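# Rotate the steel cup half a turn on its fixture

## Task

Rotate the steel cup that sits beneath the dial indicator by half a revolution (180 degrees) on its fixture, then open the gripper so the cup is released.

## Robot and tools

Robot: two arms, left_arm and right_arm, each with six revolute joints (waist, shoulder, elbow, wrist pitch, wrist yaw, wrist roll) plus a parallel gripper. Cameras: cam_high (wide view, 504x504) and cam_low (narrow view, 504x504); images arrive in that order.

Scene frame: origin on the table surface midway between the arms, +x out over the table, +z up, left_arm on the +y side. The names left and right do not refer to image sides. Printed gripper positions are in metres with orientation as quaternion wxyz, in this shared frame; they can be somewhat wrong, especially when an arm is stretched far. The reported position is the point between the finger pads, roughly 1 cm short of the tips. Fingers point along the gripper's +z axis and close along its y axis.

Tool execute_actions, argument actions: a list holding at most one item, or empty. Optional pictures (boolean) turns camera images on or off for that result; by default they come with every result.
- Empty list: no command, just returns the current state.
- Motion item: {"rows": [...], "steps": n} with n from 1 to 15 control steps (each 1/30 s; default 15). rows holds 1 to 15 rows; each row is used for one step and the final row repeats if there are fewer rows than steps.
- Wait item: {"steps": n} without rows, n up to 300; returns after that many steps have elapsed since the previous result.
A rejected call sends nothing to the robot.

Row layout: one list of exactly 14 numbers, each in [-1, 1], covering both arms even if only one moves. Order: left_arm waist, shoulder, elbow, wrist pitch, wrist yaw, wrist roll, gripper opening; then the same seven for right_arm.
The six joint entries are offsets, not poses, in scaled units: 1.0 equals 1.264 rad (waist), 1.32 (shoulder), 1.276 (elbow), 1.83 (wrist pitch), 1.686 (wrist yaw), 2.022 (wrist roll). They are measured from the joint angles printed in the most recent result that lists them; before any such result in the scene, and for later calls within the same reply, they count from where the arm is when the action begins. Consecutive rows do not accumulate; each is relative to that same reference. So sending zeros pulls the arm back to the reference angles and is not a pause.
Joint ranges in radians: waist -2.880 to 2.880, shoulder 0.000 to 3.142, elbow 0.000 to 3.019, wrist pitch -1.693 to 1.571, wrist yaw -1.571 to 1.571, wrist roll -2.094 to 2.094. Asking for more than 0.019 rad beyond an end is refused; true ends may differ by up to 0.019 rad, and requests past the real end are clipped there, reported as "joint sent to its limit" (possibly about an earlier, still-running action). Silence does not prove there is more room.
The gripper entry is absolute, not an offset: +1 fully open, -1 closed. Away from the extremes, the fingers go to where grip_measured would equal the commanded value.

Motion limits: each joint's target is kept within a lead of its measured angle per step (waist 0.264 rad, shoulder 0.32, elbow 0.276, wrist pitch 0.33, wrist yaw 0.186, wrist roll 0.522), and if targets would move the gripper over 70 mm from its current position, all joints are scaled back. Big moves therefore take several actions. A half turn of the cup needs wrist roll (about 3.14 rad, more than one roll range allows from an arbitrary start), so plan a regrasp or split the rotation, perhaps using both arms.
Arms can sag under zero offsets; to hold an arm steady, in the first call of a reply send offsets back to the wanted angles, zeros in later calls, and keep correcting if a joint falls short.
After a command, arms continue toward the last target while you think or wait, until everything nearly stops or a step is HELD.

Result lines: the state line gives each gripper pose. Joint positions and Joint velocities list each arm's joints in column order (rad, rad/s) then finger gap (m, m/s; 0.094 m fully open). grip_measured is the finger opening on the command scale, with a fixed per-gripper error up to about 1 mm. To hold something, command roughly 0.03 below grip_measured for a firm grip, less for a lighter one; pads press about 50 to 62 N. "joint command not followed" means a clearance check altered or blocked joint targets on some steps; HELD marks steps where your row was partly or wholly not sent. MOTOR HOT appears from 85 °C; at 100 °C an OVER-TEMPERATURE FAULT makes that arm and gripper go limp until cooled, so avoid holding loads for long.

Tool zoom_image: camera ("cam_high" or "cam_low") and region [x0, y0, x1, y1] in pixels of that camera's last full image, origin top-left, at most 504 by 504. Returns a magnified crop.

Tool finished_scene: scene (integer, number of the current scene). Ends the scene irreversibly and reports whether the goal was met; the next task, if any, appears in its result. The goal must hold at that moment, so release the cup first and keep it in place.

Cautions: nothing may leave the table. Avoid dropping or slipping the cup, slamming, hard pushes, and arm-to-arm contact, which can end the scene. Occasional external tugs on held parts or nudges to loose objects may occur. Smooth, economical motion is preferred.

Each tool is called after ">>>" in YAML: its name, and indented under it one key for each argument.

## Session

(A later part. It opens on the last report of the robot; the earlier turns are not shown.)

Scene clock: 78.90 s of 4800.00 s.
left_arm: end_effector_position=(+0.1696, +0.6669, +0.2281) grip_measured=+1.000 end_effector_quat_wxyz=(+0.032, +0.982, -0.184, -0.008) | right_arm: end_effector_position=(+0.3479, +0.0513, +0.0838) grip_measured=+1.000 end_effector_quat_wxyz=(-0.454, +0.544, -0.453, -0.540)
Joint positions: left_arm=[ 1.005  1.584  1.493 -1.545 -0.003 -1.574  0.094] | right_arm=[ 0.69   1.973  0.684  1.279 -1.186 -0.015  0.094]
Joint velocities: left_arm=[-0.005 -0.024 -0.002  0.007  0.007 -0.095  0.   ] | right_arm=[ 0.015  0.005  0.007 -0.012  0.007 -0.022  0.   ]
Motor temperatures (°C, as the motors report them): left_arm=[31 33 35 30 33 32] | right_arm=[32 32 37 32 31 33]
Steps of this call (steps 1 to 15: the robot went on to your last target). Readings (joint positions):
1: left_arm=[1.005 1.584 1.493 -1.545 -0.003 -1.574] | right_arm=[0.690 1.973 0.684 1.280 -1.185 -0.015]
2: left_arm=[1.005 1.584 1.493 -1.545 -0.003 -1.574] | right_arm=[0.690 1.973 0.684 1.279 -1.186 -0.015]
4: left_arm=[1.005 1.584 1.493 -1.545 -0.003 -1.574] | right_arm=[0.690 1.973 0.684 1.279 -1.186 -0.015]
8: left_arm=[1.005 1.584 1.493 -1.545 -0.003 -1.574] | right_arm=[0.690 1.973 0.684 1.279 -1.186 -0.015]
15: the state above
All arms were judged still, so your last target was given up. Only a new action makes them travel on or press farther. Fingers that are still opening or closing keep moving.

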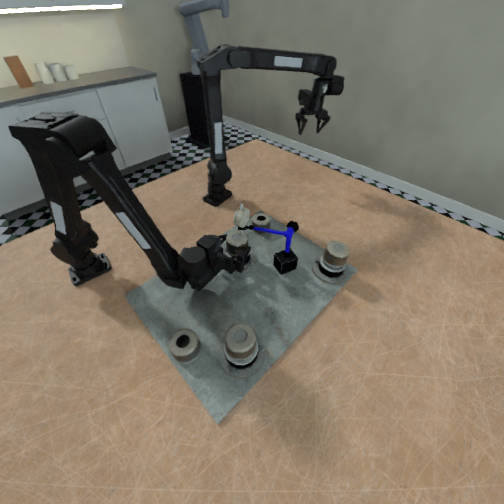

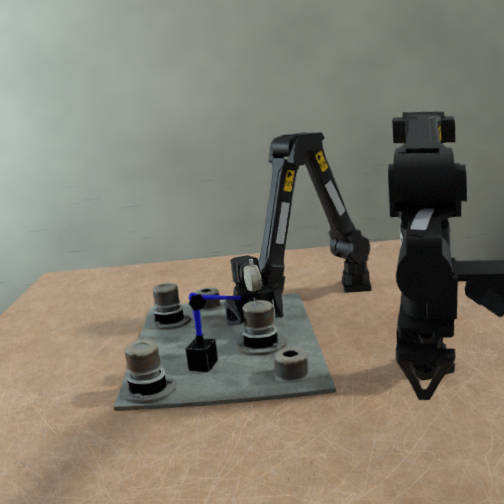

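>>> execute_actions:
  actions:
    - {"rows":[[0,0,0,0,0,0,1, -0.008,-0.015,0.01,-0.01,-0.004,0,1],[0,0,0,0,0,0,1, -0.012,-0.022,0.015,-0.015,-0.006,0,1],[0,0,0,0,0,0,1, -0.016,-0.03,0.019,-0.02,-0.008,0,1]],"steps":15}

>>> zoom_image:
  camera: "cam_high"
  region: [150, 190, 300, 310]

>>> zoom_image:
  camera: "cam_low"
  region: [200, 230, 320, 360]

Scene clock: 84.90 s of 4800.00 s.
left_arm: end_effector_position=(+0.1696, +0.6669, +0.2281) grip_measured=+1.000 end_effector_quat_wxyz=(+0.032, +0.982, -0.184, -0.008) | right_arm: end_effector_position=(+0.3483, +0.0504, +0.0922) grip_measured=+1.000 end_effector_quat_wxyz=(-0.453, +0.546, -0.451, -0.542)
Joint positions: left_arm=[ 1.005  1.584  1.493 -1.545 -0.003 -1.574  0.094] | right_arm=[ 0.687  1.947  0.684  1.254 -1.197 -0.015  0.094]
Joint velocities: left_arm=[-0.005 -0.005 -0.007  0.012  0.066 -0.066  0.   ] | right_arm=[ 0.005 -0.005 -0.017  0.012 -0.066 -0.037  0.   ]
Motor temperatures (°C, as the motors report them): left_arm=[31 34 35 30 33 32] | right_arm=[32 33 37 32 31 33]
Steps of this call (steps 1 to 90: nothing new was sent; then 2.50 s passed at rest; steps 91 to 105: all 15 steps of this action). Readings (joint positions):
91: left_arm=[1.005 1.584 1.493 -1.545 -0.003 -1.574] | right_arm=[0.690 1.973 0.684 1.277 -1.188 -0.015]
92: left_arm=[1.005 1.584 1.493 -1.545 -0.003 -1.574] | right_arm=[0.690 1.972 0.684 1.273 -1.191 -0.015]
94: left_arm=[1.005 1.584 1.493 -1.545 -0.003 -1.574] | right_arm=[0.690 1.967 0.684 1.260 -1.196 -0.015]
98: left_arm=[1.005 1.584 1.493 -1.545 -0.003 -1.574] | right_arm=[0.687 1.951 0.684 1.254 -1.197 -0.015]
105: the state above

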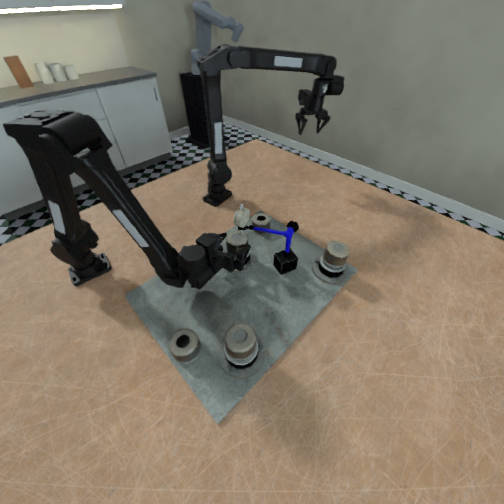

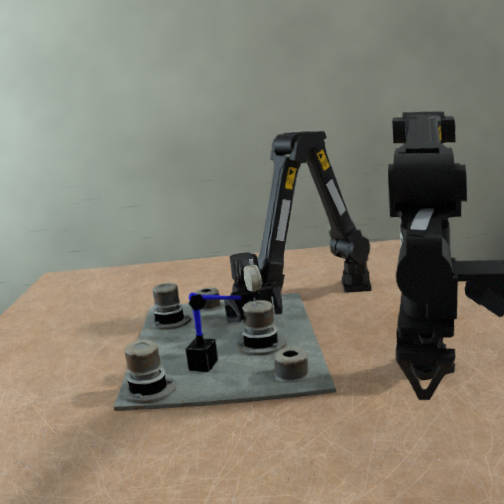

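Region (150, 190, 300, 310) of cam_high's 504x504 image, scaled by 3.360, with more detail than that image has; it fills the top 403 rows of this view, and the rest is white.

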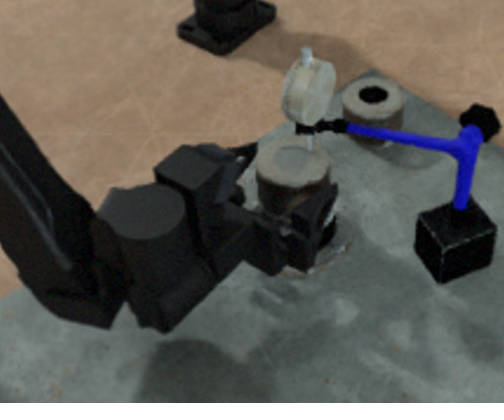

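Region (200, 230, 320, 360) of cam_low's 504x504 image, scaled by 3.877, with more detail than that image has; it fills the left 465 columns of this view, and the rest is white.

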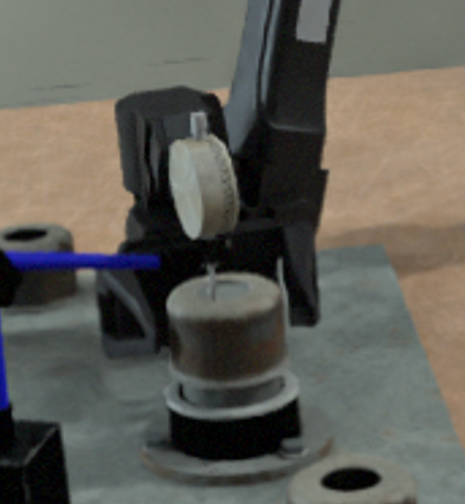

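>>> execute_actions:
  actions:
    - {"rows":[[0,0,0,0,0,0,1, 0,0,0.035,0,0,0,0.9],[0,0,0,0,0,0,1, 0,0,0.035,0,0,0,0.85],[0,0,0,0,0,0,1, 0,0,0.035,0,0,0,0.8],[0,0,0,0,0,0,1, 0,0,0.035,0,0,0,0.75],[0,0,0,0,0,0,1, 0,0,0.035,0,0,0,0.7],[0,0,0,0,0,0,1, 0,0,0.035,0,0,0,0.66],[0,0,0,0,0,0,1, 0,0,0.035,0,0,0,0.63],[0,0,0,0,0,0,1, 0,0,0.035,0,0,0,0.6]],"steps":15}

>>> zoom_image:
  camera: "cam_high"
  region: [190, 200, 290, 290]

>>> zoom_image:
  camera: "cam_low"
  region: [210, 260, 310, 360]

Scene clock: 88.43 s of 4800.00 s.
left_arm: end_effector_position=(+0.1696, +0.6669, +0.2281) grip_measured=+1.000 end_effector_quat_wxyz=(+0.032, +0.982, -0.184, -0.008) | right_arm: end_effector_position=(+0.3540, +0.0540, +0.0970) grip_measured=+0.602 end_effector_quat_wxyz=(-0.459, +0.548, -0.445, -0.540)
Joint positions: left_arm=[ 1.005  1.584  1.493 -1.545 -0.003 -1.574  0.094] | right_arm=[ 0.687  1.947  0.702  1.254 -1.197 -0.015  0.075]
Joint velocities: left_arm=[ 0.005 -0.005  0.002 -0.007 -0.022 -0.007  0.   ] | right_arm=[-0.005  0.005  0.012  0.007 -0.022 -0.022  0.001]
Motor temperatures (°C, as the motors report them): left_arm=[31 34 35 30 33 32] | right_arm=[32 33 37 32 31 33]
Steps of this call (steps 1 to 15: the robot went on to your last target; steps 16 to 90: nothing new was sent; then 0.03 s passed at rest; steps 91 to 105: all 15 steps of this action). Readings (joint positions):
91: left_arm=[1.005 1.584 1.493 -1.545 -0.003 -1.574] | right_arm=[0.687 1.947 0.685 1.254 -1.197 -0.015]
92: left_arm=[1.005 1.584 1.493 -1.545 -0.003 -1.574] | right_arm=[0.687 1.947 0.687 1.254 -1.197 -0.015]
94: left_arm=[1.005 1.584 1.493 -1.545 -0.003 -1.574] | right_arm=[0.687 1.947 0.695 1.254 -1.197 -0.015]
98: left_arm=[1.005 1.584 1.493 -1.545 -0.003 -1.574] | right_arm=[0.687 1.947 0.702 1.254 -1.197 -0.015]
105: the state above

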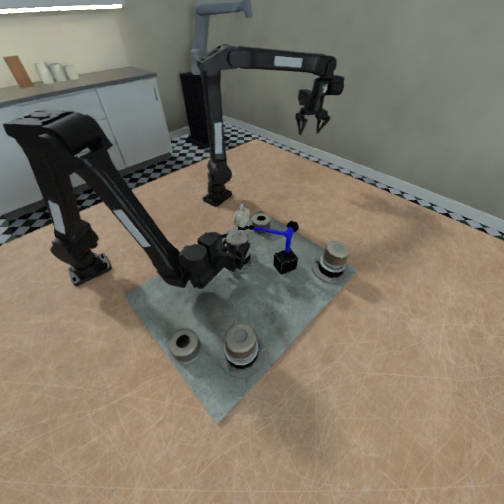

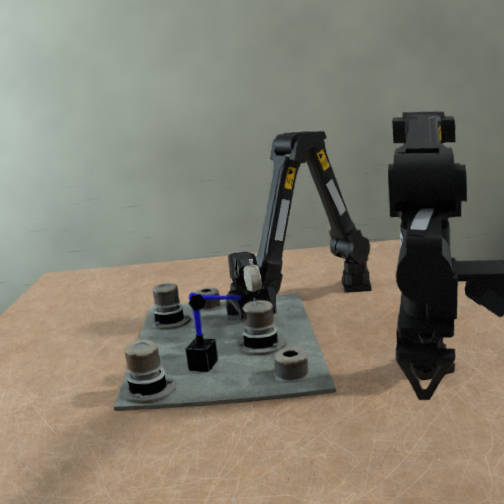

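Region (190, 200, 290, 290) of cam_high's 504x504 image, scaled by 5.040, with more detail than that image has; it fills the top 454 rows of this view, and the rest is white.

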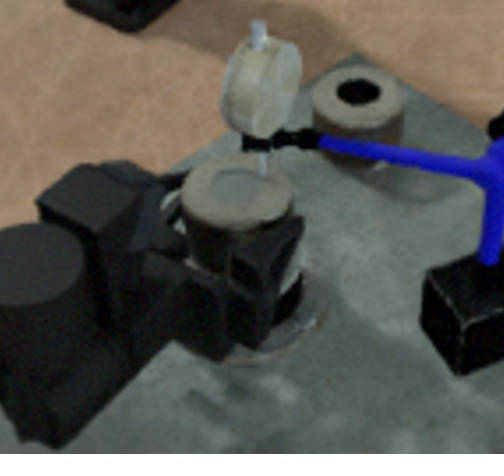

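Region (210, 260, 310, 360) of cam_low's 504x504 image, scaled by 5.040, with more detail than that image has.

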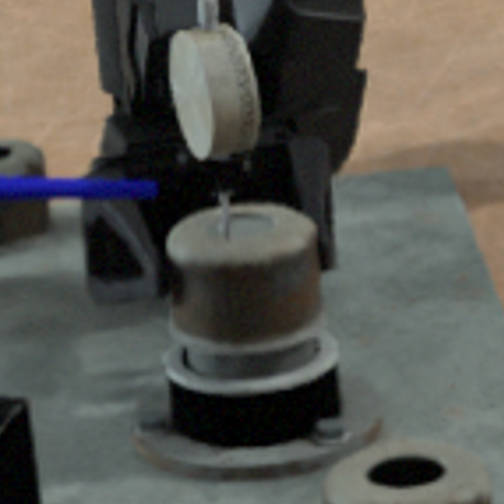

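>>> execute_actions:
  actions:
    - {"rows":[[0,0,0,0,0,0,1, 0,0,0.015,0,0,0,0.57],[0,0,0,0,0,0,1, 0,0,0.015,0,0,0,0.55],[0,0,0,0,0,0,1, 0,0,0.015,0,0,0,0.53],[0,0,0,0,0,0,1, 0,0,0.015,0,0,0,0.51],[0,0,0,0,0,0,1, 0,0,0.015,0,0,0,0.49],[0,0,0,0,0,0,1, 0,0,0.015,0,0,0,0.47],[0,0,0,0,0,0,1, 0,0,0.015,0,0,0,0.45],[0,0,0,0,0,0,1, 0,0,0.015,0,0,0,0.43],[0,0,0,0,0,0,1, 0,0,0.015,0,0,0,0.41],[0,0,0,0,0,0,1, 0,0,0.015,0,0,0,0.39]],"steps":15}

>>> zoom_image:
  camera: "cam_high"
  region: [190, 200, 290, 290]

>>> zoom_image:
  camera: "cam_low"
  region: [210, 260, 310, 360]

Scene clock: 92.43 s of 4800.00 s.
left_arm: end_effector_position=(+0.1696, +0.6669, +0.2281) grip_measured=+1.000 end_effector_quat_wxyz=(+0.032, +0.982, -0.184, -0.008) | right_arm: end_effector_position=(+0.3523, +0.0536, +0.0969) grip_measured=+0.454 end_effector_quat_wxyz=(-0.456, +0.551, -0.442, -0.542)
Joint positions: left_arm=[ 1.005  1.584  1.493 -1.545 -0.003 -1.574  0.094] | right_arm=[ 0.687  1.947  0.702  1.254 -1.208 -0.015  0.068]
Joint velocities: left_arm=[ 0.005  0.005  0.007  0.002  0.007 -0.022  0.   ] | right_arm=[-0.015 -0.005 -0.002 -0.002 -0.066 -0.022  0.001]
Motor temperatures (°C, as the motors report them): left_arm=[31 34 35 30 33 32] | right_arm=[32 33 37 32 31 33]
Steps of this call (steps 1 to 15: the robot went on to your last target; steps 16 to 90: nothing new was sent; then 0.50 s passed at rest; steps 91 to 105: all 15 steps of this action). Readings (joint positions):
91: left_arm=[1.005 1.584 1.493 -1.545 -0.003 -1.574] | right_arm=[0.687 1.947 0.702 1.254 -1.198 -0.015]
92: left_arm=[1.005 1.584 1.493 -1.545 -0.003 -1.574] | right_arm=[0.687 1.947 0.702 1.254 -1.201 -0.015]
94: left_arm=[1.005 1.584 1.493 -1.545 -0.003 -1.574] | right_arm=[0.687 1.947 0.702 1.254 -1.204 -0.015]
98: left_arm=[1.005 1.584 1.493 -1.545 -0.003 -1.574] | right_arm=[0.687 1.947 0.702 1.254 -1.208 -0.015]
105: the state above

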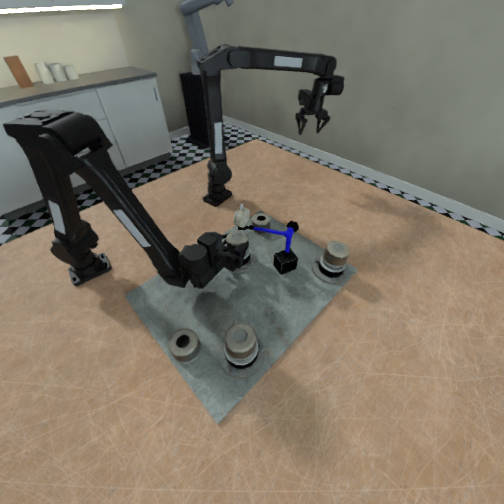

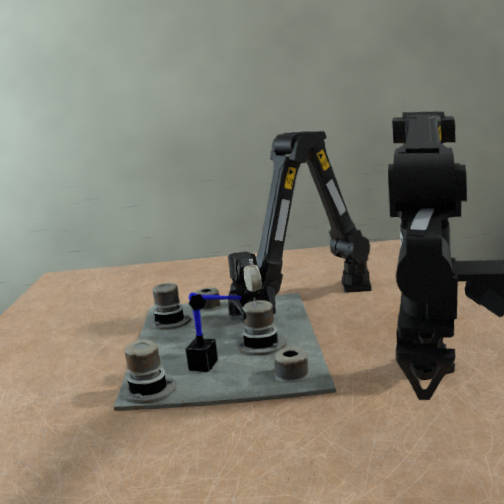

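Region (190, 200, 290, 290) of cam_high's 504x504 image, scaled by 5.040, with more detail than that image has; it fills the top 454 rows of this view, and the rest is white.

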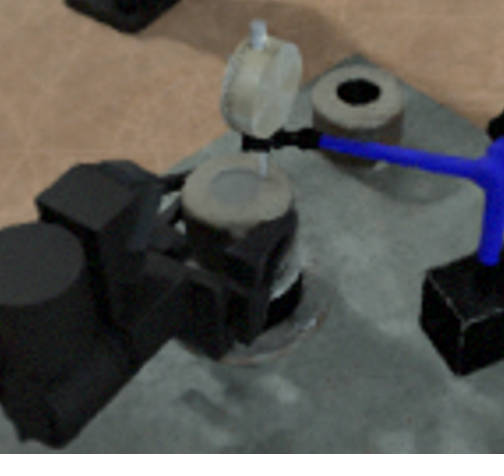

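Region (210, 260, 310, 360) of cam_low's 504x504 image, scaled by 5.040, with more detail than that image has.

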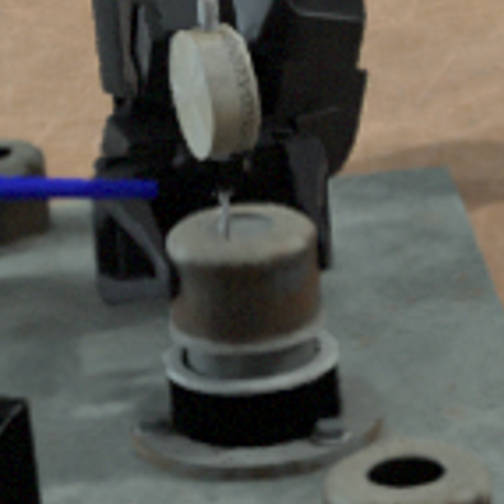

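>>> execute_actions:
  actions:
    - {"rows":[[0,0,0,0,0,0,1, 0.016,-0.012,-0.006,0.012,0.0,0,0.41],[0,0,0,0,0,0,1, 0.019,-0.015,-0.013,0.015,0.005,0,0.41],[0,0,0,0,0,0,1, 0.022,-0.017,-0.02,0.017,0.015,0,0.41],[0,0,0,0,0,0,1, 0.025,-0.02,-0.027,0.02,0.028,0,0.41],[0,0,0,0,0,0,1, 0.028,-0.022,-0.034,0.023,0.042,0,0.41],[0,0,0,0,0,0,1, 0.031,-0.025,-0.041,0.026,0.056,0,0.41],[0,0,0,0,0,0,1, 0.034,-0.027,-0.048,0.028,0.07,0,0.41],[0,0,0,0,0,0,1, 0.037,-0.03,-0.055,0.031,0.084,0,0.41],[0,0,0,0,0,0,1, 0.04,-0.032,-0.062,0.034,0.098,0,0.41],[0,0,0,0,0,0,1, 0.043,-0.035,-0.069,0.037,0.112,0,0.41],[0,0,0,0,0,0,1, 0.046,-0.037,-0.075,0.039,0.126,0,0.41],[0,0,0,0,0,0,1, 0.046,-0.037,-0.075,0.041,0.14,0,0.41],[0,0,0,0,0,0,1, 0.046,-0.037,-0.075,0.041,0.15,0,0.41],[0,0,0,0,0,0,1, 0.046,-0.037,-0.075,0.041,0.156,0,0.41]],"steps":15}
  pictures: false

>>> execute_actions:
  actions:
    - {"steps":8}

>>> zoom_image:
  camera: "cam_low"
  region: [210, 260, 310, 360]

Scene clock: 100.70 s of 4800.00 s.
left_arm: end_effector_position=(+0.1696, +0.6669, +0.2281) grip_measured=+1.000 end_effector_quat_wxyz=(+0.032, +0.982, -0.184, -0.008) | right_arm: end_effector_position=(+0.3519, +0.0542, +0.0971) grip_measured=+0.454 end_effector_quat_wxyz=(-0.510, +0.500, -0.498, -0.492)
Joint positions: left_arm=[ 1.005  1.584  1.493 -1.545 -0.003 -1.574  0.094] | right_arm=[ 0.731  1.913  0.611  1.308 -0.951 -0.015  0.068]
Joint velocities: left_arm=[ 0.005 -0.015 -0.022  0.007 -0.051 -0.081  0.   ] | right_arm=[ 0.015 -0.015 -0.046  0.002  0.125  0.095  0.   ]
Motor temperatures (°C, as the motors report them): left_arm=[31 34 36 30 33 32] | right_arm=[32 33 37 32 31 33]
Steps of this call (steps 1 to 15: the robot went on to your last target; steps 16 to 90: nothing new was sent; then 4.77 s passed at rest; steps 91 to 105: all 15 steps of this action). Readings (joint positions):
91: left_arm=[1.005 1.584 1.493 -1.545 -0.003 -1.574] | right_arm=[0.688 1.947 0.702 1.254 -1.208 -0.015]
92: left_arm=[1.005 1.584 1.493 -1.545 -0.003 -1.574] | right_arm=[0.688 1.947 0.700 1.256 -1.204 -0.015]
94: left_arm=[1.005 1.584 1.493 -1.545 -0.003 -1.574] | right_arm=[0.692 1.943 0.689 1.263 -1.178 -0.015]
98: left_arm=[1.005 1.584 1.493 -1.545 -0.003 -1.574] | right_arm=[0.707 1.929 0.654 1.282 -1.084 -0.015]
105: the state above

Scene clock: 100.97 s of 4800.00 s.
left_arm: end_effector_position=(+0.1696, +0.6669, +0.2281) grip_measured=+1.000 end_effector_quat_wxyz=(+0.032, +0.982, -0.184, -0.008) | right_arm: end_effector_position=(+0.3518, +0.0542, +0.0973) grip_measured=+0.454 end_effector_quat_wxyz=(-0.511, +0.499, -0.498, -0.491)
Joint positions: left_arm=[ 1.005  1.584  1.493 -1.545 -0.003 -1.574  0.094] | right_arm=[ 0.731  1.913  0.61   1.31  -0.949 -0.015  0.068]
Joint velocities: left_arm=[ 0.005 -0.015 -0.002  0.012  0.022 -0.066  0.   ] | right_arm=[-0.005 -0.005 -0.022  0.002 -0.037  0.037 -0.001]
Motor temperatures (°C, as the motors report them): left_arm=[31 34 36 30 33 32] | right_arm=[32 33 37 32 31 33]
Steps of this call (steps 1 to 8: the robot went on to your last target). Readings (joint positions):
1: left_arm=[1.005 1.584 1.493 -1.545 -0.003 -1.574] | right_arm=[0.731 1.913 0.610 1.309 -0.949 -0.015]
2: left_arm=[1.005 1.584 1.493 -1.545 -0.003 -1.574] | right_arm=[0.731 1.913 0.610 1.310 -0.949 -0.015]
4: left_arm=[1.005 1.584 1.493 -1.545 -0.003 -1.574] | right_arm=[0.731 1.913 0.610 1.310 -0.949 -0.015]
8: the state above

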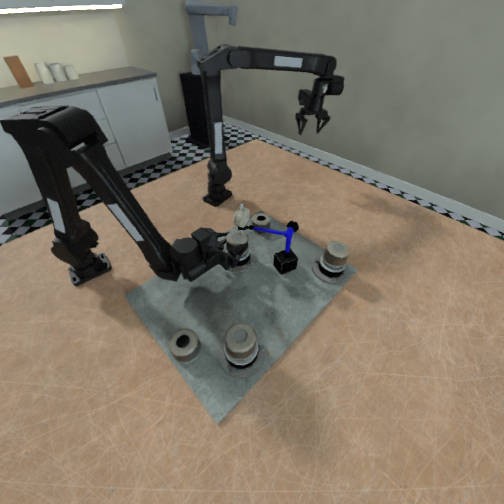

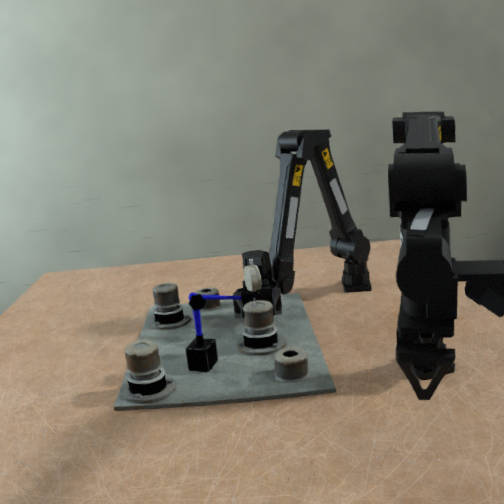

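Region (210, 260, 310, 360) of cam_low's 504x504 image, scaled by 5.040, with more detail than that image has.

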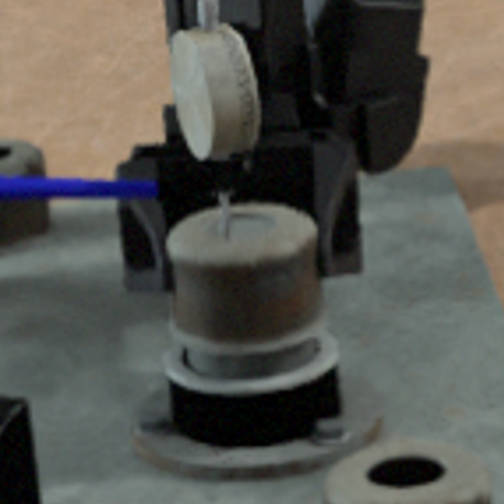

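>>> execute_actions:
  actions:
    - {"rows":[[0,0,0,0,0,0,1, 0.019,-0.014,-0.013,0.015,0.002,0,0.41],[0,0,0,0,0,0,1, 0.027,-0.018,-0.023,0.02,0.008,0,0.41],[0,0,0,0,0,0,1, 0.035,-0.021,-0.033,0.024,0.028,0,0.41],[0,0,0,0,0,0,1, 0.043,-0.024,-0.042,0.028,0.053,0,0.41],[0,0,0,0,0,0,1, 0.052,-0.027,-0.051,0.032,0.079,0,0.41],[0,0,0,0,0,0,1, 0.061,-0.03,-0.06,0.036,0.105,0,0.41],[0,0,0,0,0,0,1, 0.071,-0.032,-0.067,0.04,0.131,0,0.41],[0,0,0,0,0,0,1, 0.081,-0.034,-0.074,0.043,0.158,0,0.41],[0,0,0,0,0,0,1, 0.092,-0.036,-0.081,0.046,0.185,0,0.41],[0,0,0,0,0,0,1, 0.103,-0.038,-0.087,0.049,0.213,0,0.41],[0,0,0,0,0,0,1, 0.115,-0.04,-0.093,0.052,0.241,0,0.41],[0,0,0,0,0,0,1, 0.127,-0.041,-0.098,0.055,0.269,0,0.41],[0,0,0,0,0,0,1, 0.127,-0.041,-0.098,0.055,0.297,0,0.41],[0,0,0,0,0,0,1, 0.127,-0.041,-0.098,0.055,0.318,0,0.41],[0,0,0,0,0,0,1, 0.127,-0.041,-0.098,0.055,0.326,0,0.41]],"steps":15}
  pictures: false

>>> execute_actions:
  actions:
    - {"steps":8}
  pictures: false

Scene clock: 105.30 s of 4800.00 s.
left_arm: end_effector_position=(+0.1696, +0.6669, +0.2281) grip_measured=+1.000 end_effector_quat_wxyz=(+0.032, +0.982, -0.184, -0.008) | right_arm: end_effector_position=(+0.3531, +0.0543, +0.0978) grip_measured=+0.454 end_effector_quat_wxyz=(+0.597, -0.391, +0.587, +0.383)
Joint positions: left_arm=[ 1.005  1.584  1.493 -1.545 -0.003 -1.574  0.094] | right_arm=[ 0.871  1.875  0.495  1.385 -0.416 -0.015  0.068]
Joint velocities: left_arm=[-0.005  0.005 -0.012  0.002 -0.051 -0.022  0.   ] | right_arm=[ 0.19  -0.024 -0.081  0.042  0.637 -0.022  0.001]
Motor temperatures (°C, as the motors report them): left_arm=[31 34 36 30 33 32] | right_arm=[32 33 37 32 31 33]
Steps of this call (steps 1 to 15: the robot went on to your last target; steps 16 to 90: nothing new was sent; then 0.83 s passed at rest; steps 91 to 105: all 15 steps of this action). Readings (joint positions):
91: left_arm=[1.005 1.584 1.493 -1.545 -0.003 -1.574] | right_arm=[0.732 1.913 0.609 1.311 -0.948 -0.015]
92: left_arm=[1.005 1.584 1.493 -1.545 -0.003 -1.574] | right_arm=[0.734 1.912 0.606 1.314 -0.939 -0.015]
94: left_arm=[1.005 1.584 1.493 -1.545 -0.003 -1.574] | right_arm=[0.744 1.908 0.591 1.326 -0.887 -0.015]
98: left_arm=[1.005 1.584 1.493 -1.545 -0.003 -1.574] | right_arm=[0.787 1.891 0.546 1.352 -0.712 -0.015]
105: the state above

Scene clock: 105.57 s of 4800.00 s.
left_arm: end_effector_position=(+0.1696, +0.6669, +0.2281) grip_measured=+1.000 end_effector_quat_wxyz=(+0.032, +0.982, -0.184, -0.008) | right_arm: end_effector_position=(+0.3531, +0.0543, +0.0978) grip_measured=+0.454 end_effector_quat_wxyz=(+0.599, -0.388, +0.589, +0.380)
Joint positions: left_arm=[ 1.005  1.584  1.493 -1.545 -0.003 -1.574  0.094] | right_arm=[ 0.876  1.874  0.493  1.387 -0.4   -0.015  0.068]
Joint velocities: left_arm=[ 0.005 -0.015 -0.012 -0.022  0.051  0.037  0.   ] | right_arm=[-0.015 -0.005 -0.022  0.012 -0.022  0.037  0.001]
Motor temperatures (°C, as the motors report them): left_arm=[31 34 36 30 33 32] | right_arm=[32 33 37 32 31 33]
Steps of this call (steps 1 to 8: the robot went on to your last target). Readings (joint positions):
1: left_arm=[1.005 1.584 1.493 -1.545 -0.003 -1.574] | right_arm=[0.876 1.874 0.494 1.387 -0.403 -0.015]
2: left_arm=[1.005 1.584 1.493 -1.545 -0.003 -1.574] | right_arm=[0.876 1.874 0.493 1.387 -0.400 -0.015]
4: left_arm=[1.005 1.584 1.493 -1.545 -0.003 -1.574] | right_arm=[0.876 1.874 0.493 1.387 -0.400 -0.015]
8: the state above

>>> execute_actions:
  actions:
    - {"rows":[[0,0,0,0,0,0,1, 0.024,-0.01,-0.01,0.012,0.002,0,0.41],[0,0,0,0,0,0,1, 0.036,-0.011,-0.014,0.014,0.008,0,0.41],[0,0,0,0,0,0,1, 0.049,-0.012,-0.018,0.015,0.03,0,0.41],[0,0,0,0,0,0,1, 0.062,-0.013,-0.021,0.016,0.058,0,0.41],[0,0,0,0,0,0,1, 0.075,-0.014,-0.023,0.017,0.087,0,0.41],[0,0,0,0,0,0,1, 0.089,-0.014,-0.025,0.018,0.116,0,0.41],[0,0,0,0,0,0,1, 0.102,-0.014,-0.026,0.018,0.146,0,0.41],[0,0,0,0,0,0,1, 0.116,-0.014,-0.026,0.018,0.176,0,0.41],[0,0,0,0,0,0,1, 0.129,-0.012,-0.024,0.017,0.206,0,0.41],[0,0,0,0,0,0,1, 0.143,-0.01,-0.02,0.015,0.236,0,0.41],[0,0,0,0,0,0,1, 0.156,-0.008,-0.015,0.012,0.266,0,0.41],[0,0,0,0,0,0,1, 0.169,-0.006,-0.01,0.01,0.296,0,0.41],[0,0,0,0,0,0,1, 0.169,-0.004,-0.006,0.008,0.325,0,0.41],[0,0,0,0,0,0,1, 0.169,-0.004,-0.006,0.008,0.346,0,0.41],[0,0,0,0,0,0,1, 0.169,-0.004,-0.006,0.008,0.355,0,0.41]],"steps":15}
  pictures: false

>>> execute_actions:
  actions:
    - {"steps":8}

Scene clock: 110.10 s of 4800.00 s.
left_arm: end_effector_position=(+0.1696, +0.6669, +0.2281) grip_measured=+1.000 end_effector_quat_wxyz=(+0.032, +0.982, -0.184, -0.008) | right_arm: end_effector_position=(+0.3543, +0.0537, +0.0984) grip_measured=+0.454 end_effector_quat_wxyz=(+0.661, -0.265, +0.653, +0.258)
Joint positions: left_arm=[ 1.005  1.584  1.493 -1.545 -0.003 -1.574  0.094] | right_arm=[ 1.066  1.868  0.474  1.401  0.18  -0.015  0.068]
Joint velocities: left_arm=[-0.005 -0.005 -0.012 -0.017  0.022  0.037  0.   ] | right_arm=[ 0.21  -0.005  0.017 -0.017  0.623 -0.007  0.001]
Motor temperatures (°C, as the motors report them): left_arm=[31 34 36 30 33 32] | right_arm=[32 33 37 32 31 33]
Steps of this call (steps 1 to 30: the robot went on to your last target; steps 31 to 90: nothing new was sent; then 1.03 s passed at rest; steps 91 to 105: all 15 steps of this action). Readings (joint positions):
91: left_arm=[1.005 1.584 1.493 -1.545 -0.003 -1.574] | right_arm=[0.877 1.874 0.493 1.387 -0.398 -0.015]
92: left_arm=[1.005 1.584 1.493 -1.545 -0.003 -1.574] | right_arm=[0.880 1.874 0.492 1.389 -0.391 -0.015]
94: left_arm=[1.005 1.584 1.493 -1.545 -0.003 -1.574] | right_arm=[0.897 1.873 0.486 1.394 -0.335 -0.015]
98: left_arm=[1.005 1.584 1.493 -1.545 -0.003 -1.574] | right_arm=[0.961 1.868 0.472 1.401 -0.138 -0.015]
105: the state above

Scene clock: 110.37 s of 4800.00 s.
left_arm: end_effector_position=(+0.1696, +0.6669, +0.2281) grip_measured=+1.000 end_effector_quat_wxyz=(+0.032, +0.982, -0.184, -0.008) | right_arm: end_effector_position=(+0.3543, +0.0536, +0.0983) grip_measured=+0.454 end_effector_quat_wxyz=(+0.662, -0.261, +0.654, +0.254)
Joint positions: left_arm=[ 1.005  1.584  1.493 -1.545 -0.003 -1.574  0.094] | right_arm=[ 1.072  1.868  0.475  1.401  0.197 -0.015  0.068]
Joint velocities: left_arm=[-0.005 -0.005  0.007 -0.022 -0.007 -0.051  0.   ] | right_arm=[-0.024 -0.005  0.007 -0.007 -0.022 -0.037 -0.   ]
Motor temperatures (°C, as the motors report them): left_arm=[31 34 36 30 33 32] | right_arm=[32 33 37 32 31 33]
Steps of this call (steps 1 to 8: the robot went on to your last target). Readings (joint positions):
1: left_arm=[1.005 1.584 1.493 -1.545 -0.003 -1.574] | right_arm=[1.071 1.868 0.475 1.401 0.194 -0.015]
2: left_arm=[1.005 1.584 1.493 -1.545 -0.003 -1.574] | right_arm=[1.072 1.868 0.475 1.401 0.197 -0.015]
4: left_arm=[1.005 1.584 1.493 -1.545 -0.003 -1.574] | right_arm=[1.072 1.868 0.475 1.401 0.197 -0.015]
8: the state above

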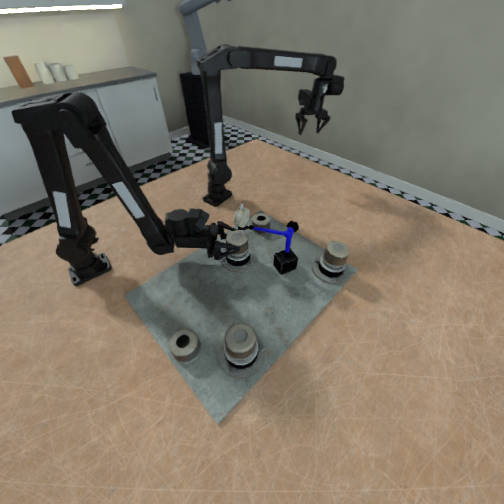

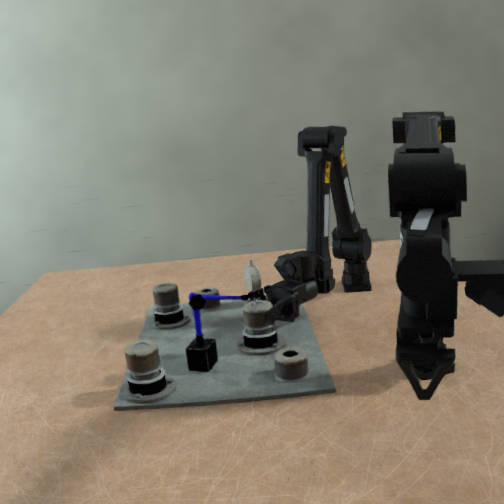

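>>> execute_actions:
  actions:
    - {"rows":[[0,0,0,0,0,0,1, 0.025,0.011,0.018,-0.007,0.002,0,0.41],[0,0,0,0,0,0,1, 0.037,0.012,0.021,-0.009,0.008,0,0.41],[0,0,0,0,0,0,1, 0.049,0.013,0.025,-0.011,0.03,0,0.41],[0,0,0,0,0,0,1, 0.061,0.014,0.03,-0.013,0.058,0,0.41],[0,0,0,0,0,0,1, 0.073,0.016,0.035,-0.015,0.087,0,0.41],[0,0,0,0,0,0,1, 0.084,0.017,0.04,-0.018,0.116,0,0.41],[0,0,0,0,0,0,1, 0.095,0.019,0.046,-0.021,0.145,0,0.41],[0,0,0,0,0,0,1, 0.105,0.021,0.052,-0.024,0.174,0,0.41],[0,0,0,0,0,0,1, 0.115,0.023,0.059,-0.027,0.202,0,0.41],[0,0,0,0,0,0,1, 0.125,0.025,0.066,-0.031,0.23,0,0.41],[0,0,0,0,0,0,1, 0.134,0.028,0.074,-0.035,0.257,0,0.41],[0,0,0,0,0,0,1, 0.143,0.03,0.082,-0.039,0.284,0,0.41],[0,0,0,0,0,0,1, 0.143,0.03,0.082,-0.039,0.311,0,0.41],[0,0,0,0,0,0,1, 0.143,0.03,0.082,-0.039,0.33,0,0.41],[0,0,0,0,0,0,1, 0.143,0.03,0.082,-0.039,0.338,0,0.41]],"steps":15}
  pictures: false

>>> execute_actions:
  actions:
    - {"steps":8}

>>> zoom_image:
  camera: "cam_low"
  region: [210, 250, 350, 390]

Scene clock: 115.70 s of 4800.00 s.
left_arm: end_effector_position=(+0.1696, +0.6669, +0.2281) grip_measured=+1.000 end_effector_quat_wxyz=(+0.032, +0.982, -0.184, -0.008) | right_arm: end_effector_position=(+0.3552, +0.0527, +0.0976) grip_measured=+0.454 end_effector_quat_wxyz=(+0.698, -0.130, +0.693, +0.123)
Joint positions: left_arm=[ 1.005  1.584  1.493 -1.545 -0.003 -1.574  0.094] | right_arm=[ 1.235  1.894  0.557  1.344  0.746 -0.015  0.068]
Joint velocities: left_arm=[-0.015 -0.024  0.002 -0.007  0.037  0.081  0.   ] | right_arm=[ 0.142  0.054  0.125 -0.051  0.564  0.007  0.   ]
Motor temperatures (°C, as the motors report them): left_arm=[31 34 36 30 33 32] | right_arm=[32 33 37 32 31 33]
Steps of this call (steps 1 to 30: the robot went on to your last target; steps 31 to 90: nothing new was sent; then 1.83 s passed at rest; steps 91 to 105: all 15 steps of this action). Readings (joint positions):
91: left_arm=[1.005 1.584 1.493 -1.545 -0.003 -1.574] | right_arm=[1.072 1.869 0.475 1.400 0.198 -0.015]
92: left_arm=[1.005 1.584 1.493 -1.545 -0.003 -1.574] | right_arm=[1.075 1.869 0.476 1.400 0.205 -0.015]
94: left_arm=[1.005 1.584 1.493 -1.545 -0.003 -1.574] | right_arm=[1.093 1.869 0.480 1.396 0.259 -0.015]
98: left_arm=[1.005 1.584 1.493 -1.545 -0.003 -1.574] | right_arm=[1.154 1.876 0.502 1.381 0.453 -0.015]
105: the state above

Scene clock: 115.97 s of 4800.00 s.
left_arm: end_effector_position=(+0.1696, +0.6669, +0.2281) grip_measured=+1.000 end_effector_quat_wxyz=(+0.032, +0.982, -0.184, -0.008) | right_arm: end_effector_position=(+0.3553, +0.0527, +0.0976) grip_measured=+0.454 end_effector_quat_wxyz=(+0.699, -0.125, +0.694, +0.119)
Joint positions: left_arm=[ 1.005  1.584  1.493 -1.545 -0.003 -1.574  0.094] | right_arm=[ 1.238  1.896  0.56   1.343  0.762 -0.015  0.068]
Joint velocities: left_arm=[ 0.005 -0.005  0.002 -0.022 -0.022 -0.022  0.   ] | right_arm=[-0.005  0.005 -0.017 -0.007  0.007 -0.007 -0.001]
Motor temperatures (°C, as the motors report them): left_arm=[31 34 36 30 33 32] | right_arm=[32 33 37 32 31 33]
Steps of this call (steps 1 to 8: the robot went on to your last target). Readings (joint positions):
1: left_arm=[1.005 1.584 1.493 -1.545 -0.003 -1.574] | right_arm=[1.238 1.895 0.560 1.343 0.759 -0.015]
2: left_arm=[1.005 1.584 1.493 -1.545 -0.003 -1.574] | right_arm=[1.238 1.896 0.560 1.343 0.762 -0.015]
4: left_arm=[1.005 1.584 1.493 -1.545 -0.003 -1.574] | right_arm=[1.238 1.896 0.560 1.343 0.762 -0.015]
8: the state above

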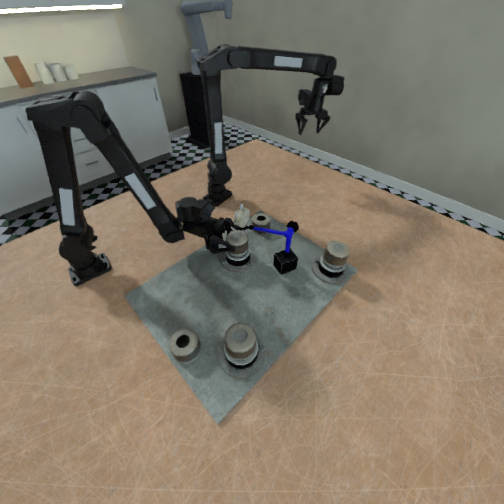

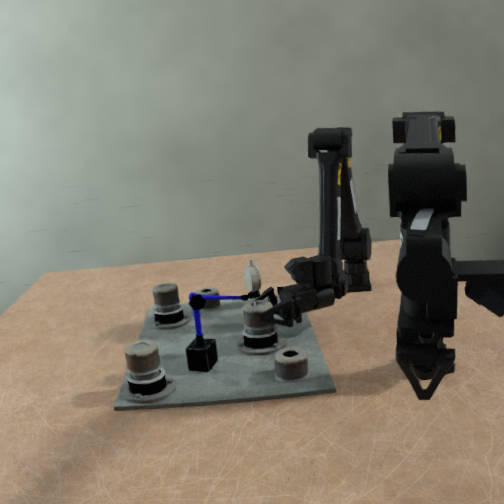

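Region (210, 250, 350, 390) of cam_low's 504x504 image, scaled by 3.600, with more detail than that image has.

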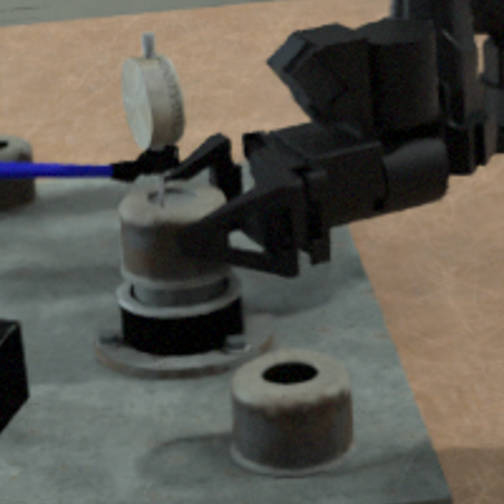

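>>> execute_actions:
  actions:
    - {"rows":[[0,0,0,0,0,0,1, 0.021,0.012,0.026,-0.011,0.002,0,0.41],[0,0,0,0,0,0,1, 0.029,0.015,0.035,-0.015,0.008,0,0.41],[0,0,0,0,0,0,1, 0.036,0.018,0.044,-0.019,0.028,0,0.41],[0,0,0,0,0,0,1, 0.043,0.021,0.054,-0.024,0.054,0,0.41],[0,0,0,0,0,0,1, 0.05,0.024,0.064,-0.028,0.079,0,0.41],[0,0,0,0,0,0,1, 0.056,0.028,0.074,-0.033,0.104,0,0.41],[0,0,0,0,0,0,1, 0.062,0.032,0.085,-0.038,0.129,0,0.41],[0,0,0,0,0,0,1, 0.067,0.036,0.096,-0.042,0.153,0,0.41],[0,0,0,0,0,0,1, 0.072,0.04,0.107,-0.047,0.177,0,0.41],[0,0,0,0,0,0,1, 0.076,0.044,0.118,-0.052,0.201,0,0.41],[0,0,0,0,0,0,1, 0.08,0.048,0.129,-0.057,0.224,0,0.41],[0,0,0,0,0,0,1, 0.083,0.052,0.141,-0.062,0.247,0,0.41],[0,0,0,0,0,0,1, 0.083,0.052,0.141,-0.062,0.27,0,0.41],[0,0,0,0,0,0,1, 0.083,0.052,0.141,-0.062,0.286,0,0.41],[0,0,0,0,0,0,1, 0.083,0.052,0.141,-0.062,0.292,0,0.41]],"steps":15}
  pictures: false

>>> execute_actions:
  actions:
    - {"steps":8}

>>> zoom_image:
  camera: "cam_low"
  region: [210, 250, 350, 390]

Scene clock: 120.60 s of 4800.00 s.
left_arm: end_effector_position=(+0.1696, +0.6669, +0.2281) grip_measured=+1.000 end_effector_quat_wxyz=(+0.032, +0.982, -0.184, -0.008) | right_arm: end_effector_position=(+0.3556, +0.0515, +0.0970) grip_measured=+0.454 end_effector_quat_wxyz=(+0.708, +0.011, +0.706, -0.016)
Joint positions: left_arm=[ 1.005  1.584  1.493 -1.545 -0.003 -1.574  0.094] | right_arm=[ 1.326  1.951  0.714  1.245  1.235 -0.015  0.068]
Joint velocities: left_arm=[-0.005 -0.005  0.002 -0.007  0.022 -0.051  0.   ] | right_arm=[ 0.063  0.073  0.168 -0.061  0.418  0.007 -0.   ]
Motor temperatures (°C, as the motors report them): left_arm=[31 34 36 30 33 32] | right_arm=[32 33 37 32 31 33]
Steps of this call (steps 1 to 30: the robot went on to your last target; steps 31 to 90: nothing new was sent; then 1.13 s passed at rest; steps 91 to 105: all 15 steps of this action). Readings (joint positions):
91: left_arm=[1.005 1.584 1.493 -1.545 -0.003 -1.574] | right_arm=[1.239 1.896 0.561 1.342 0.763 -0.015]
92: left_arm=[1.005 1.584 1.493 -1.545 -0.003 -1.574] | right_arm=[1.241 1.896 0.563 1.339 0.770 -0.015]
94: left_arm=[1.005 1.584 1.493 -1.545 -0.003 -1.574] | right_arm=[1.252 1.898 0.576 1.327 0.820 -0.015]
98: left_arm=[1.005 1.584 1.493 -1.545 -0.003 -1.574] | right_arm=[1.289 1.917 0.626 1.296 0.990 -0.015]
105: the state above

Scene clock: 120.87 s of 4800.00 s.
left_arm: end_effector_position=(+0.1696, +0.6669, +0.2281) grip_measured=+1.000 end_effector_quat_wxyz=(+0.032, +0.982, -0.184, -0.008) | right_arm: end_effector_position=(+0.3557, +0.0513, +0.0969) grip_measured=+0.454 end_effector_quat_wxyz=(+0.708, +0.015, +0.706, -0.020)
Joint positions: left_arm=[ 1.005  1.584  1.493 -1.545 -0.003 -1.574  0.094] | right_arm=[ 1.327  1.953  0.719  1.242  1.247 -0.015  0.068]
Joint velocities: left_arm=[ 0.015  0.005 -0.002 -0.007 -0.081  0.037  0.   ] | right_arm=[ 0.005 -0.005 -0.002 -0.012 -0.022  0.066  0.   ]
Motor temperatures (°C, as the motors report them): left_arm=[31 34 36 30 33 32] | right_arm=[32 33 37 32 31 33]
Steps of this call (steps 1 to 8: the robot went on to your last target). Readings (joint positions):
1: left_arm=[1.005 1.584 1.493 -1.545 -0.003 -1.574] | right_arm=[1.327 1.952 0.718 1.243 1.245 -0.015]
2: left_arm=[1.005 1.584 1.493 -1.545 -0.003 -1.574] | right_arm=[1.327 1.953 0.719 1.242 1.247 -0.015]
4: left_arm=[1.005 1.584 1.493 -1.545 -0.003 -1.574] | right_arm=[1.327 1.953 0.719 1.242 1.247 -0.015]
8: the state above

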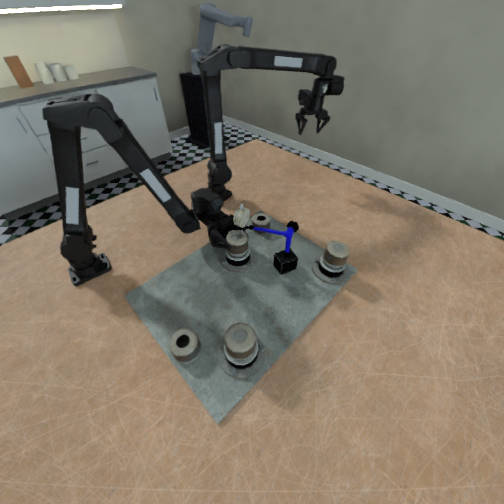

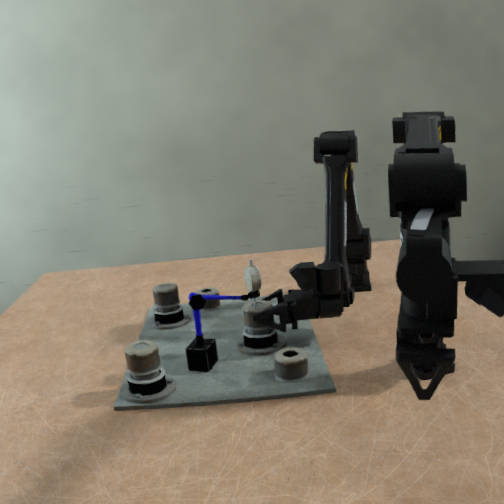

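Region (210, 250, 350, 390) of cam_low's 504x504 image, scaled by 3.600, with more detail than that image has.

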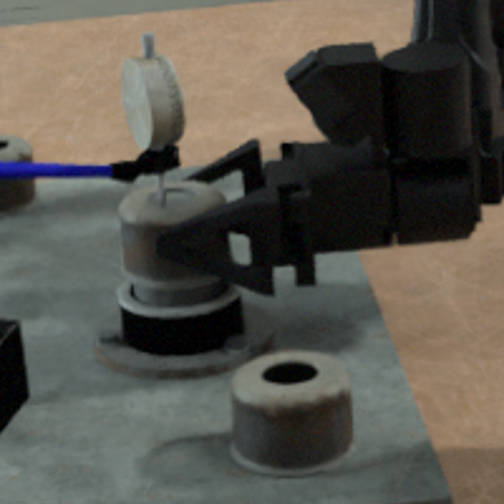

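>>> execute_actions:
  actions:
    - {"rows":[[0,0,0,0,0,0,1, 0,0,0.01,0,0,0,0.6],[0,0,0,0,0,0,1, 0,0,0.01,0,0,0,0.8],[0,0,0,0,0,0,1, 0,0,0.01,0,0,0,1]],"steps":10}
  pictures: false

>>> execute_actions:
  actions:
    - {"rows":[[0,0,0,0,0,0,1, -0.015,-0.014,-0.013,0.016,-0.002,0,1],[0,0,0,0,0,0,1, -0.019,-0.018,-0.024,0.021,-0.008,0,1],[0,0,0,0,0,0,1, -0.023,-0.022,-0.035,0.026,-0.025,0,1],[0,0,0,0,0,0,1, -0.028,-0.026,-0.046,0.031,-0.047,0,1],[0,0,0,0,0,0,1, -0.033,-0.03,-0.057,0.035,-0.07,0,1],[0,0,0,0,0,0,1, -0.039,-0.034,-0.068,0.04,-0.093,0,1],[0,0,0,0,0,0,1, -0.045,-0.038,-0.079,0.045,-0.116,0,1],[0,0,0,0,0,0,1, -0.052,-0.041,-0.089,0.049,-0.14,0,1],[0,0,0,0,0,0,1, -0.059,-0.044,-0.099,0.054,-0.164,0,1],[0,0,0,0,0,0,1, -0.066,-0.047,-0.109,0.058,-0.189,0,1],[0,0,0,0,0,0,1, -0.074,-0.05,-0.118,0.062,-0.214,0,1],[0,0,0,0,0,0,1, -0.082,-0.053,-0.127,0.066,-0.239,0,1],[0,0,0,0,0,0,1, -0.082,-0.053,-0.127,0.066,-0.264,0,1],[0,0,0,0,0,0,1, -0.082,-0.053,-0.127,0.066,-0.282,0,1],[0,0,0,0,0,0,1, -0.082,-0.053,-0.127,0.066,-0.29,0,1]],"steps":15}
  pictures: false

>>> execute_actions:
  actions:
    - {"steps":8}

>>> zoom_image:
  camera: "cam_low"
  region: [210, 260, 310, 360]

Scene clock: 125.70 s of 4800.00 s.
left_arm: end_effector_position=(+0.1696, +0.6669, +0.2281) grip_measured=+1.000 end_effector_quat_wxyz=(+0.032, +0.982, -0.184, -0.008) | right_arm: end_effector_position=(+0.3557, +0.0513, +0.0969) grip_measured=+0.999 end_effector_quat_wxyz=(+0.708, +0.015, +0.706, -0.020)
Joint positions: left_arm=[ 1.005  1.584  1.493 -1.545 -0.003 -1.574  0.094] | right_arm=[ 1.327  1.953  0.719  1.242  1.247 -0.015  0.094]
Joint velocities: left_arm=[0.005 0.005 0.002 0.012 0.037 0.022 0.   ] | right_arm=[-0.015 -0.005  0.002 -0.007 -0.007  0.022 -0.001]
Motor temperatures (°C, as the motors report them): left_arm=[31 34 36 30 33 32] | right_arm=[32 33 37 32 31 33]
Steps of this call (steps 1 to 30: the robot went on to your last target; steps 31 to 90: nothing new was sent; then 1.50 s passed at rest; steps 91 to 100: all 10 steps of this action). Readings (joint positions):
91: left_arm=[1.005 1.584 1.493 -1.545 -0.003 -1.574] | right_arm=[1.327 1.953 0.719 1.242 1.247 -0.015]
92: left_arm=[1.005 1.584 1.493 -1.545 -0.003 -1.574] | right_arm=[1.327 1.953 0.719 1.242 1.247 -0.015]
94: left_arm=[1.005 1.584 1.493 -1.545 -0.003 -1.574] | right_arm=[1.327 1.953 0.719 1.242 1.247 -0.015]
98: left_arm=[1.005 1.584 1.493 -1.545 -0.003 -1.574] | right_arm=[1.327 1.953 0.719 1.242 1.247 -0.015]
100: the state above

Scene clock: 126.20 s of 4800.00 s.
left_arm: end_effector_position=(+0.1696, +0.6669, +0.2281) grip_measured=+1.000 end_effector_quat_wxyz=(+0.032, +0.982, -0.184, -0.008) | right_arm: end_effector_position=(+0.3576, +0.0469, +0.0945) grip_measured=+0.999 end_effector_quat_wxyz=(+0.698, -0.120, +0.697, +0.108)
Joint positions: left_arm=[ 1.005  1.584  1.493 -1.545 -0.003 -1.574  0.094] | right_arm=[ 1.233  1.899  0.557  1.339  0.78  -0.015  0.094]
Joint velocities: left_arm=[-0.015  0.005  0.017 -0.027 -0.081 -0.037  0.   ] | right_arm=[-0.142 -0.034 -0.051  0.042 -0.52   0.051 -0.   ]
Motor temperatures (°C, as the motors report them): left_arm=[31 34 36 30 33 32] | right_arm=[32 33 37 32 31 33]
Steps of this call (steps 1 to 15: all 15 steps of this action). Readings (joint positions):
1: left_arm=[1.005 1.584 1.493 -1.545 -0.003 -1.574] | right_arm=[1.327 1.953 0.718 1.244 1.246 -0.015]
2: left_arm=[1.005 1.584 1.493 -1.545 -0.003 -1.574] | right_arm=[1.327 1.952 0.713 1.249 1.240 -0.015]
4: left_arm=[1.005 1.584 1.493 -1.545 -0.003 -1.574] | right_arm=[1.323 1.947 0.692 1.263 1.194 -0.015]
8: left_arm=[1.005 1.584 1.493 -1.545 -0.003 -1.574] | right_arm=[1.299 1.928 0.630 1.295 1.045 -0.015]
15: the state above

Scene clock: 126.47 s of 4800.00 s.
left_arm: end_effector_position=(+0.1696, +0.6669, +0.2281) grip_measured=+1.000 end_effector_quat_wxyz=(+0.032, +0.982, -0.184, -0.008) | right_arm: end_effector_position=(+0.3576, +0.0488, +0.0950) grip_measured=+0.999 end_effector_quat_wxyz=(+0.698, -0.125, +0.696, +0.115)
Joint positions: left_arm=[ 1.005  1.584  1.493 -1.545 -0.003 -1.574  0.094] | right_arm=[ 1.23   1.898  0.556  1.341  0.76  -0.015  0.094]
Joint velocities: left_arm=[-0.015 -0.005  0.012  0.002 -0.007  0.007  0.   ] | right_arm=[ 0.015 -0.015 -0.017  0.002 -0.007 -0.095 -0.001]
Motor temperatures (°C, as the motors report them): left_arm=[31 34 36 30 33 32] | right_arm=[32 33 37 32 31 33]
Steps of this call (steps 1 to 8: the robot went on to your last target). Readings (joint positions):
1: left_arm=[1.005 1.584 1.493 -1.545 -0.003 -1.574] | right_arm=[1.231 1.898 0.556 1.340 0.769 -0.015]
2: left_arm=[1.005 1.584 1.493 -1.545 -0.003 -1.574] | right_arm=[1.230 1.898 0.556 1.341 0.764 -0.015]
4: left_arm=[1.005 1.584 1.493 -1.545 -0.003 -1.574] | right_arm=[1.230 1.898 0.556 1.341 0.761 -0.015]
8: the state above

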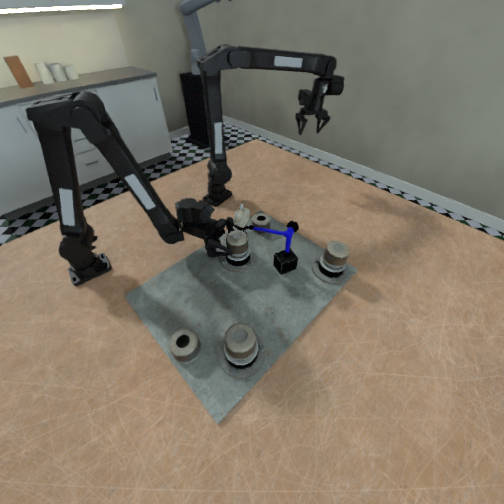

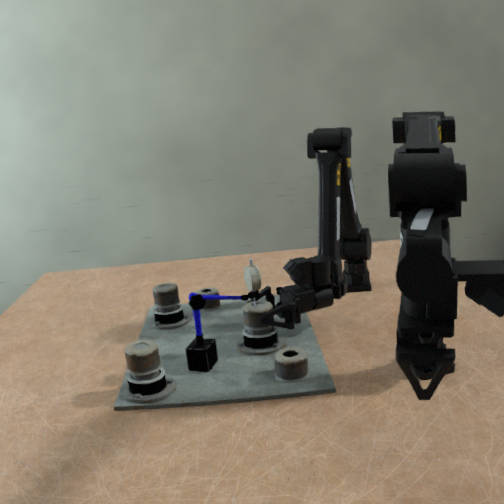

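Region (210, 260, 310, 360) of cam_low's 504x504 image, scaled by 5.040, with more detail than that image has.

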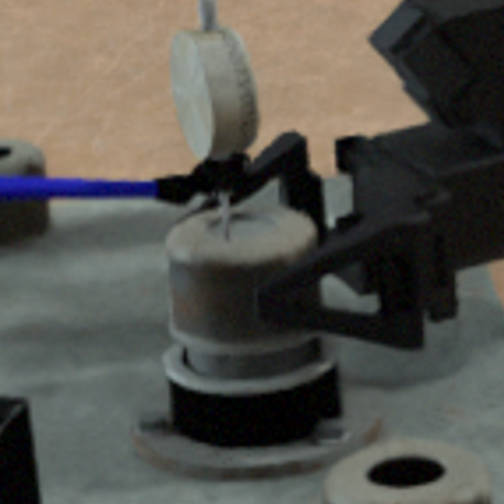

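>>> execute_actions:
  actions:
    - {"rows":[[0,0,0,0,0,0,1, -0.016,-0.014,-0.006,0.015,-0.006,0,1],[0,0,0,0,0,0,1, -0.024,-0.017,-0.013,0.019,-0.02,0,1],[0,0,0,0,0,0,1, -0.033,-0.02,-0.02,0.023,-0.043,0,1],[0,0,0,0,0,0,1, -0.042,-0.022,-0.027,0.026,-0.069,0,1],[0,0,0,0,0,0,1, -0.052,-0.024,-0.033,0.029,-0.096,0,1],[0,0,0,0,0,0,1, -0.062,-0.026,-0.039,0.032,-0.123,0,1],[0,0,0,0,0,0,1, -0.073,-0.028,-0.044,0.035,-0.15,0,1],[0,0,0,0,0,0,1, -0.085,-0.029,-0.049,0.037,-0.178,0,1],[0,0,0,0,0,0,1, -0.097,-0.03,-0.053,0.039,-0.206,0,1],[0,0,0,0,0,0,1, -0.109,-0.031,-0.057,0.041,-0.235,0,1],[0,0,0,0,0,0,1, -0.12,-0.032,-0.06,0.043,-0.264,0,1],[0,0,0,0,0,0,1, -0.128,-0.033,-0.063,0.044,-0.292,0,1],[0,0,0,0,0,0,1, -0.13,-0.033,-0.065,0.044,-0.316,0,1],[0,0,0,0,0,0,1, -0.13,-0.033,-0.065,0.044,-0.331,0,1],[0,0,0,0,0,0,1, -0.13,-0.033,-0.065,0.044,-0.336,0,1]],"steps":15}
  pictures: false

>>> execute_actions:
  actions:
    - {"steps":8}
  pictures: false

Scene clock: 130.83 s of 4800.00 s.
left_arm: end_effector_position=(+0.1696, +0.6669, +0.2281) grip_measured=+1.000 end_effector_quat_wxyz=(+0.032, +0.982, -0.184, -0.008) | right_arm: end_effector_position=(+0.3565, +0.0525, +0.0972) grip_measured=+0.999 end_effector_quat_wxyz=(+0.664, -0.257, +0.657, +0.249)
Joint positions: left_arm=[ 1.005  1.584  1.493 -1.545 -0.003 -1.574  0.094] | right_arm=[ 1.072  1.871  0.477  1.398  0.212 -0.015  0.094]
Joint velocities: left_arm=[ 0.005  0.005 -0.002 -0.012 -0.051 -0.037  0.   ] | right_arm=[-0.151 -0.015 -0.051  0.017 -0.418  0.007 -0.001]
Motor temperatures (°C, as the motors report them): left_arm=[31 34 36 30 33 32] | right_arm=[32 33 37 32 31 33]
Steps of this call (steps 1 to 30: the robot went on to your last target; steps 31 to 90: nothing new was sent; then 0.87 s passed at rest; steps 91 to 105: all 15 steps of this action). Readings (joint positions):
91: left_arm=[1.005 1.584 1.493 -1.545 -0.003 -1.574] | right_arm=[1.230 1.898 0.556 1.342 0.756 -0.015]
92: left_arm=[1.005 1.584 1.493 -1.545 -0.003 -1.574] | right_arm=[1.228 1.898 0.554 1.345 0.742 -0.015]
94: left_arm=[1.005 1.584 1.493 -1.545 -0.003 -1.574] | right_arm=[1.219 1.894 0.543 1.356 0.677 -0.015]
98: left_arm=[1.005 1.584 1.493 -1.545 -0.003 -1.574] | right_arm=[1.172 1.881 0.509 1.377 0.500 -0.015]
105: the state above

Scene clock: 131.10 s of 4800.00 s.
left_arm: end_effector_position=(+0.1696, +0.6669, +0.2281) grip_measured=+1.000 end_effector_quat_wxyz=(+0.032, +0.982, -0.184, -0.008) | right_arm: end_effector_position=(+0.3554, +0.0533, +0.0970) grip_measured=+0.999 end_effector_quat_wxyz=(+0.662, -0.261, +0.656, +0.253)
Joint positions: left_arm=[ 1.005  1.584  1.493 -1.545 -0.003 -1.574  0.094] | right_arm=[ 1.069  1.871  0.476  1.399  0.196 -0.015  0.094]
Joint velocities: left_arm=[-0.015 -0.005  0.007  0.007  0.022  0.007  0.   ] | right_arm=[-0.005  0.005  0.002  0.007 -0.051 -0.007 -0.001]
Motor temperatures (°C, as the motors report them): left_arm=[31 34 36 30 33 32] | right_arm=[32 33 37 32 31 33]
Steps of this call (steps 1 to 8: the robot went on to your last target). Readings (joint positions):
1: left_arm=[1.005 1.584 1.493 -1.545 -0.003 -1.574] | right_arm=[1.069 1.871 0.477 1.399 0.203 -0.015]
2: left_arm=[1.005 1.584 1.493 -1.545 -0.003 -1.574] | right_arm=[1.069 1.871 0.476 1.399 0.199 -0.015]
4: left_arm=[1.005 1.584 1.493 -1.545 -0.003 -1.574] | right_arm=[1.069 1.871 0.476 1.399 0.197 -0.015]
8: the state above


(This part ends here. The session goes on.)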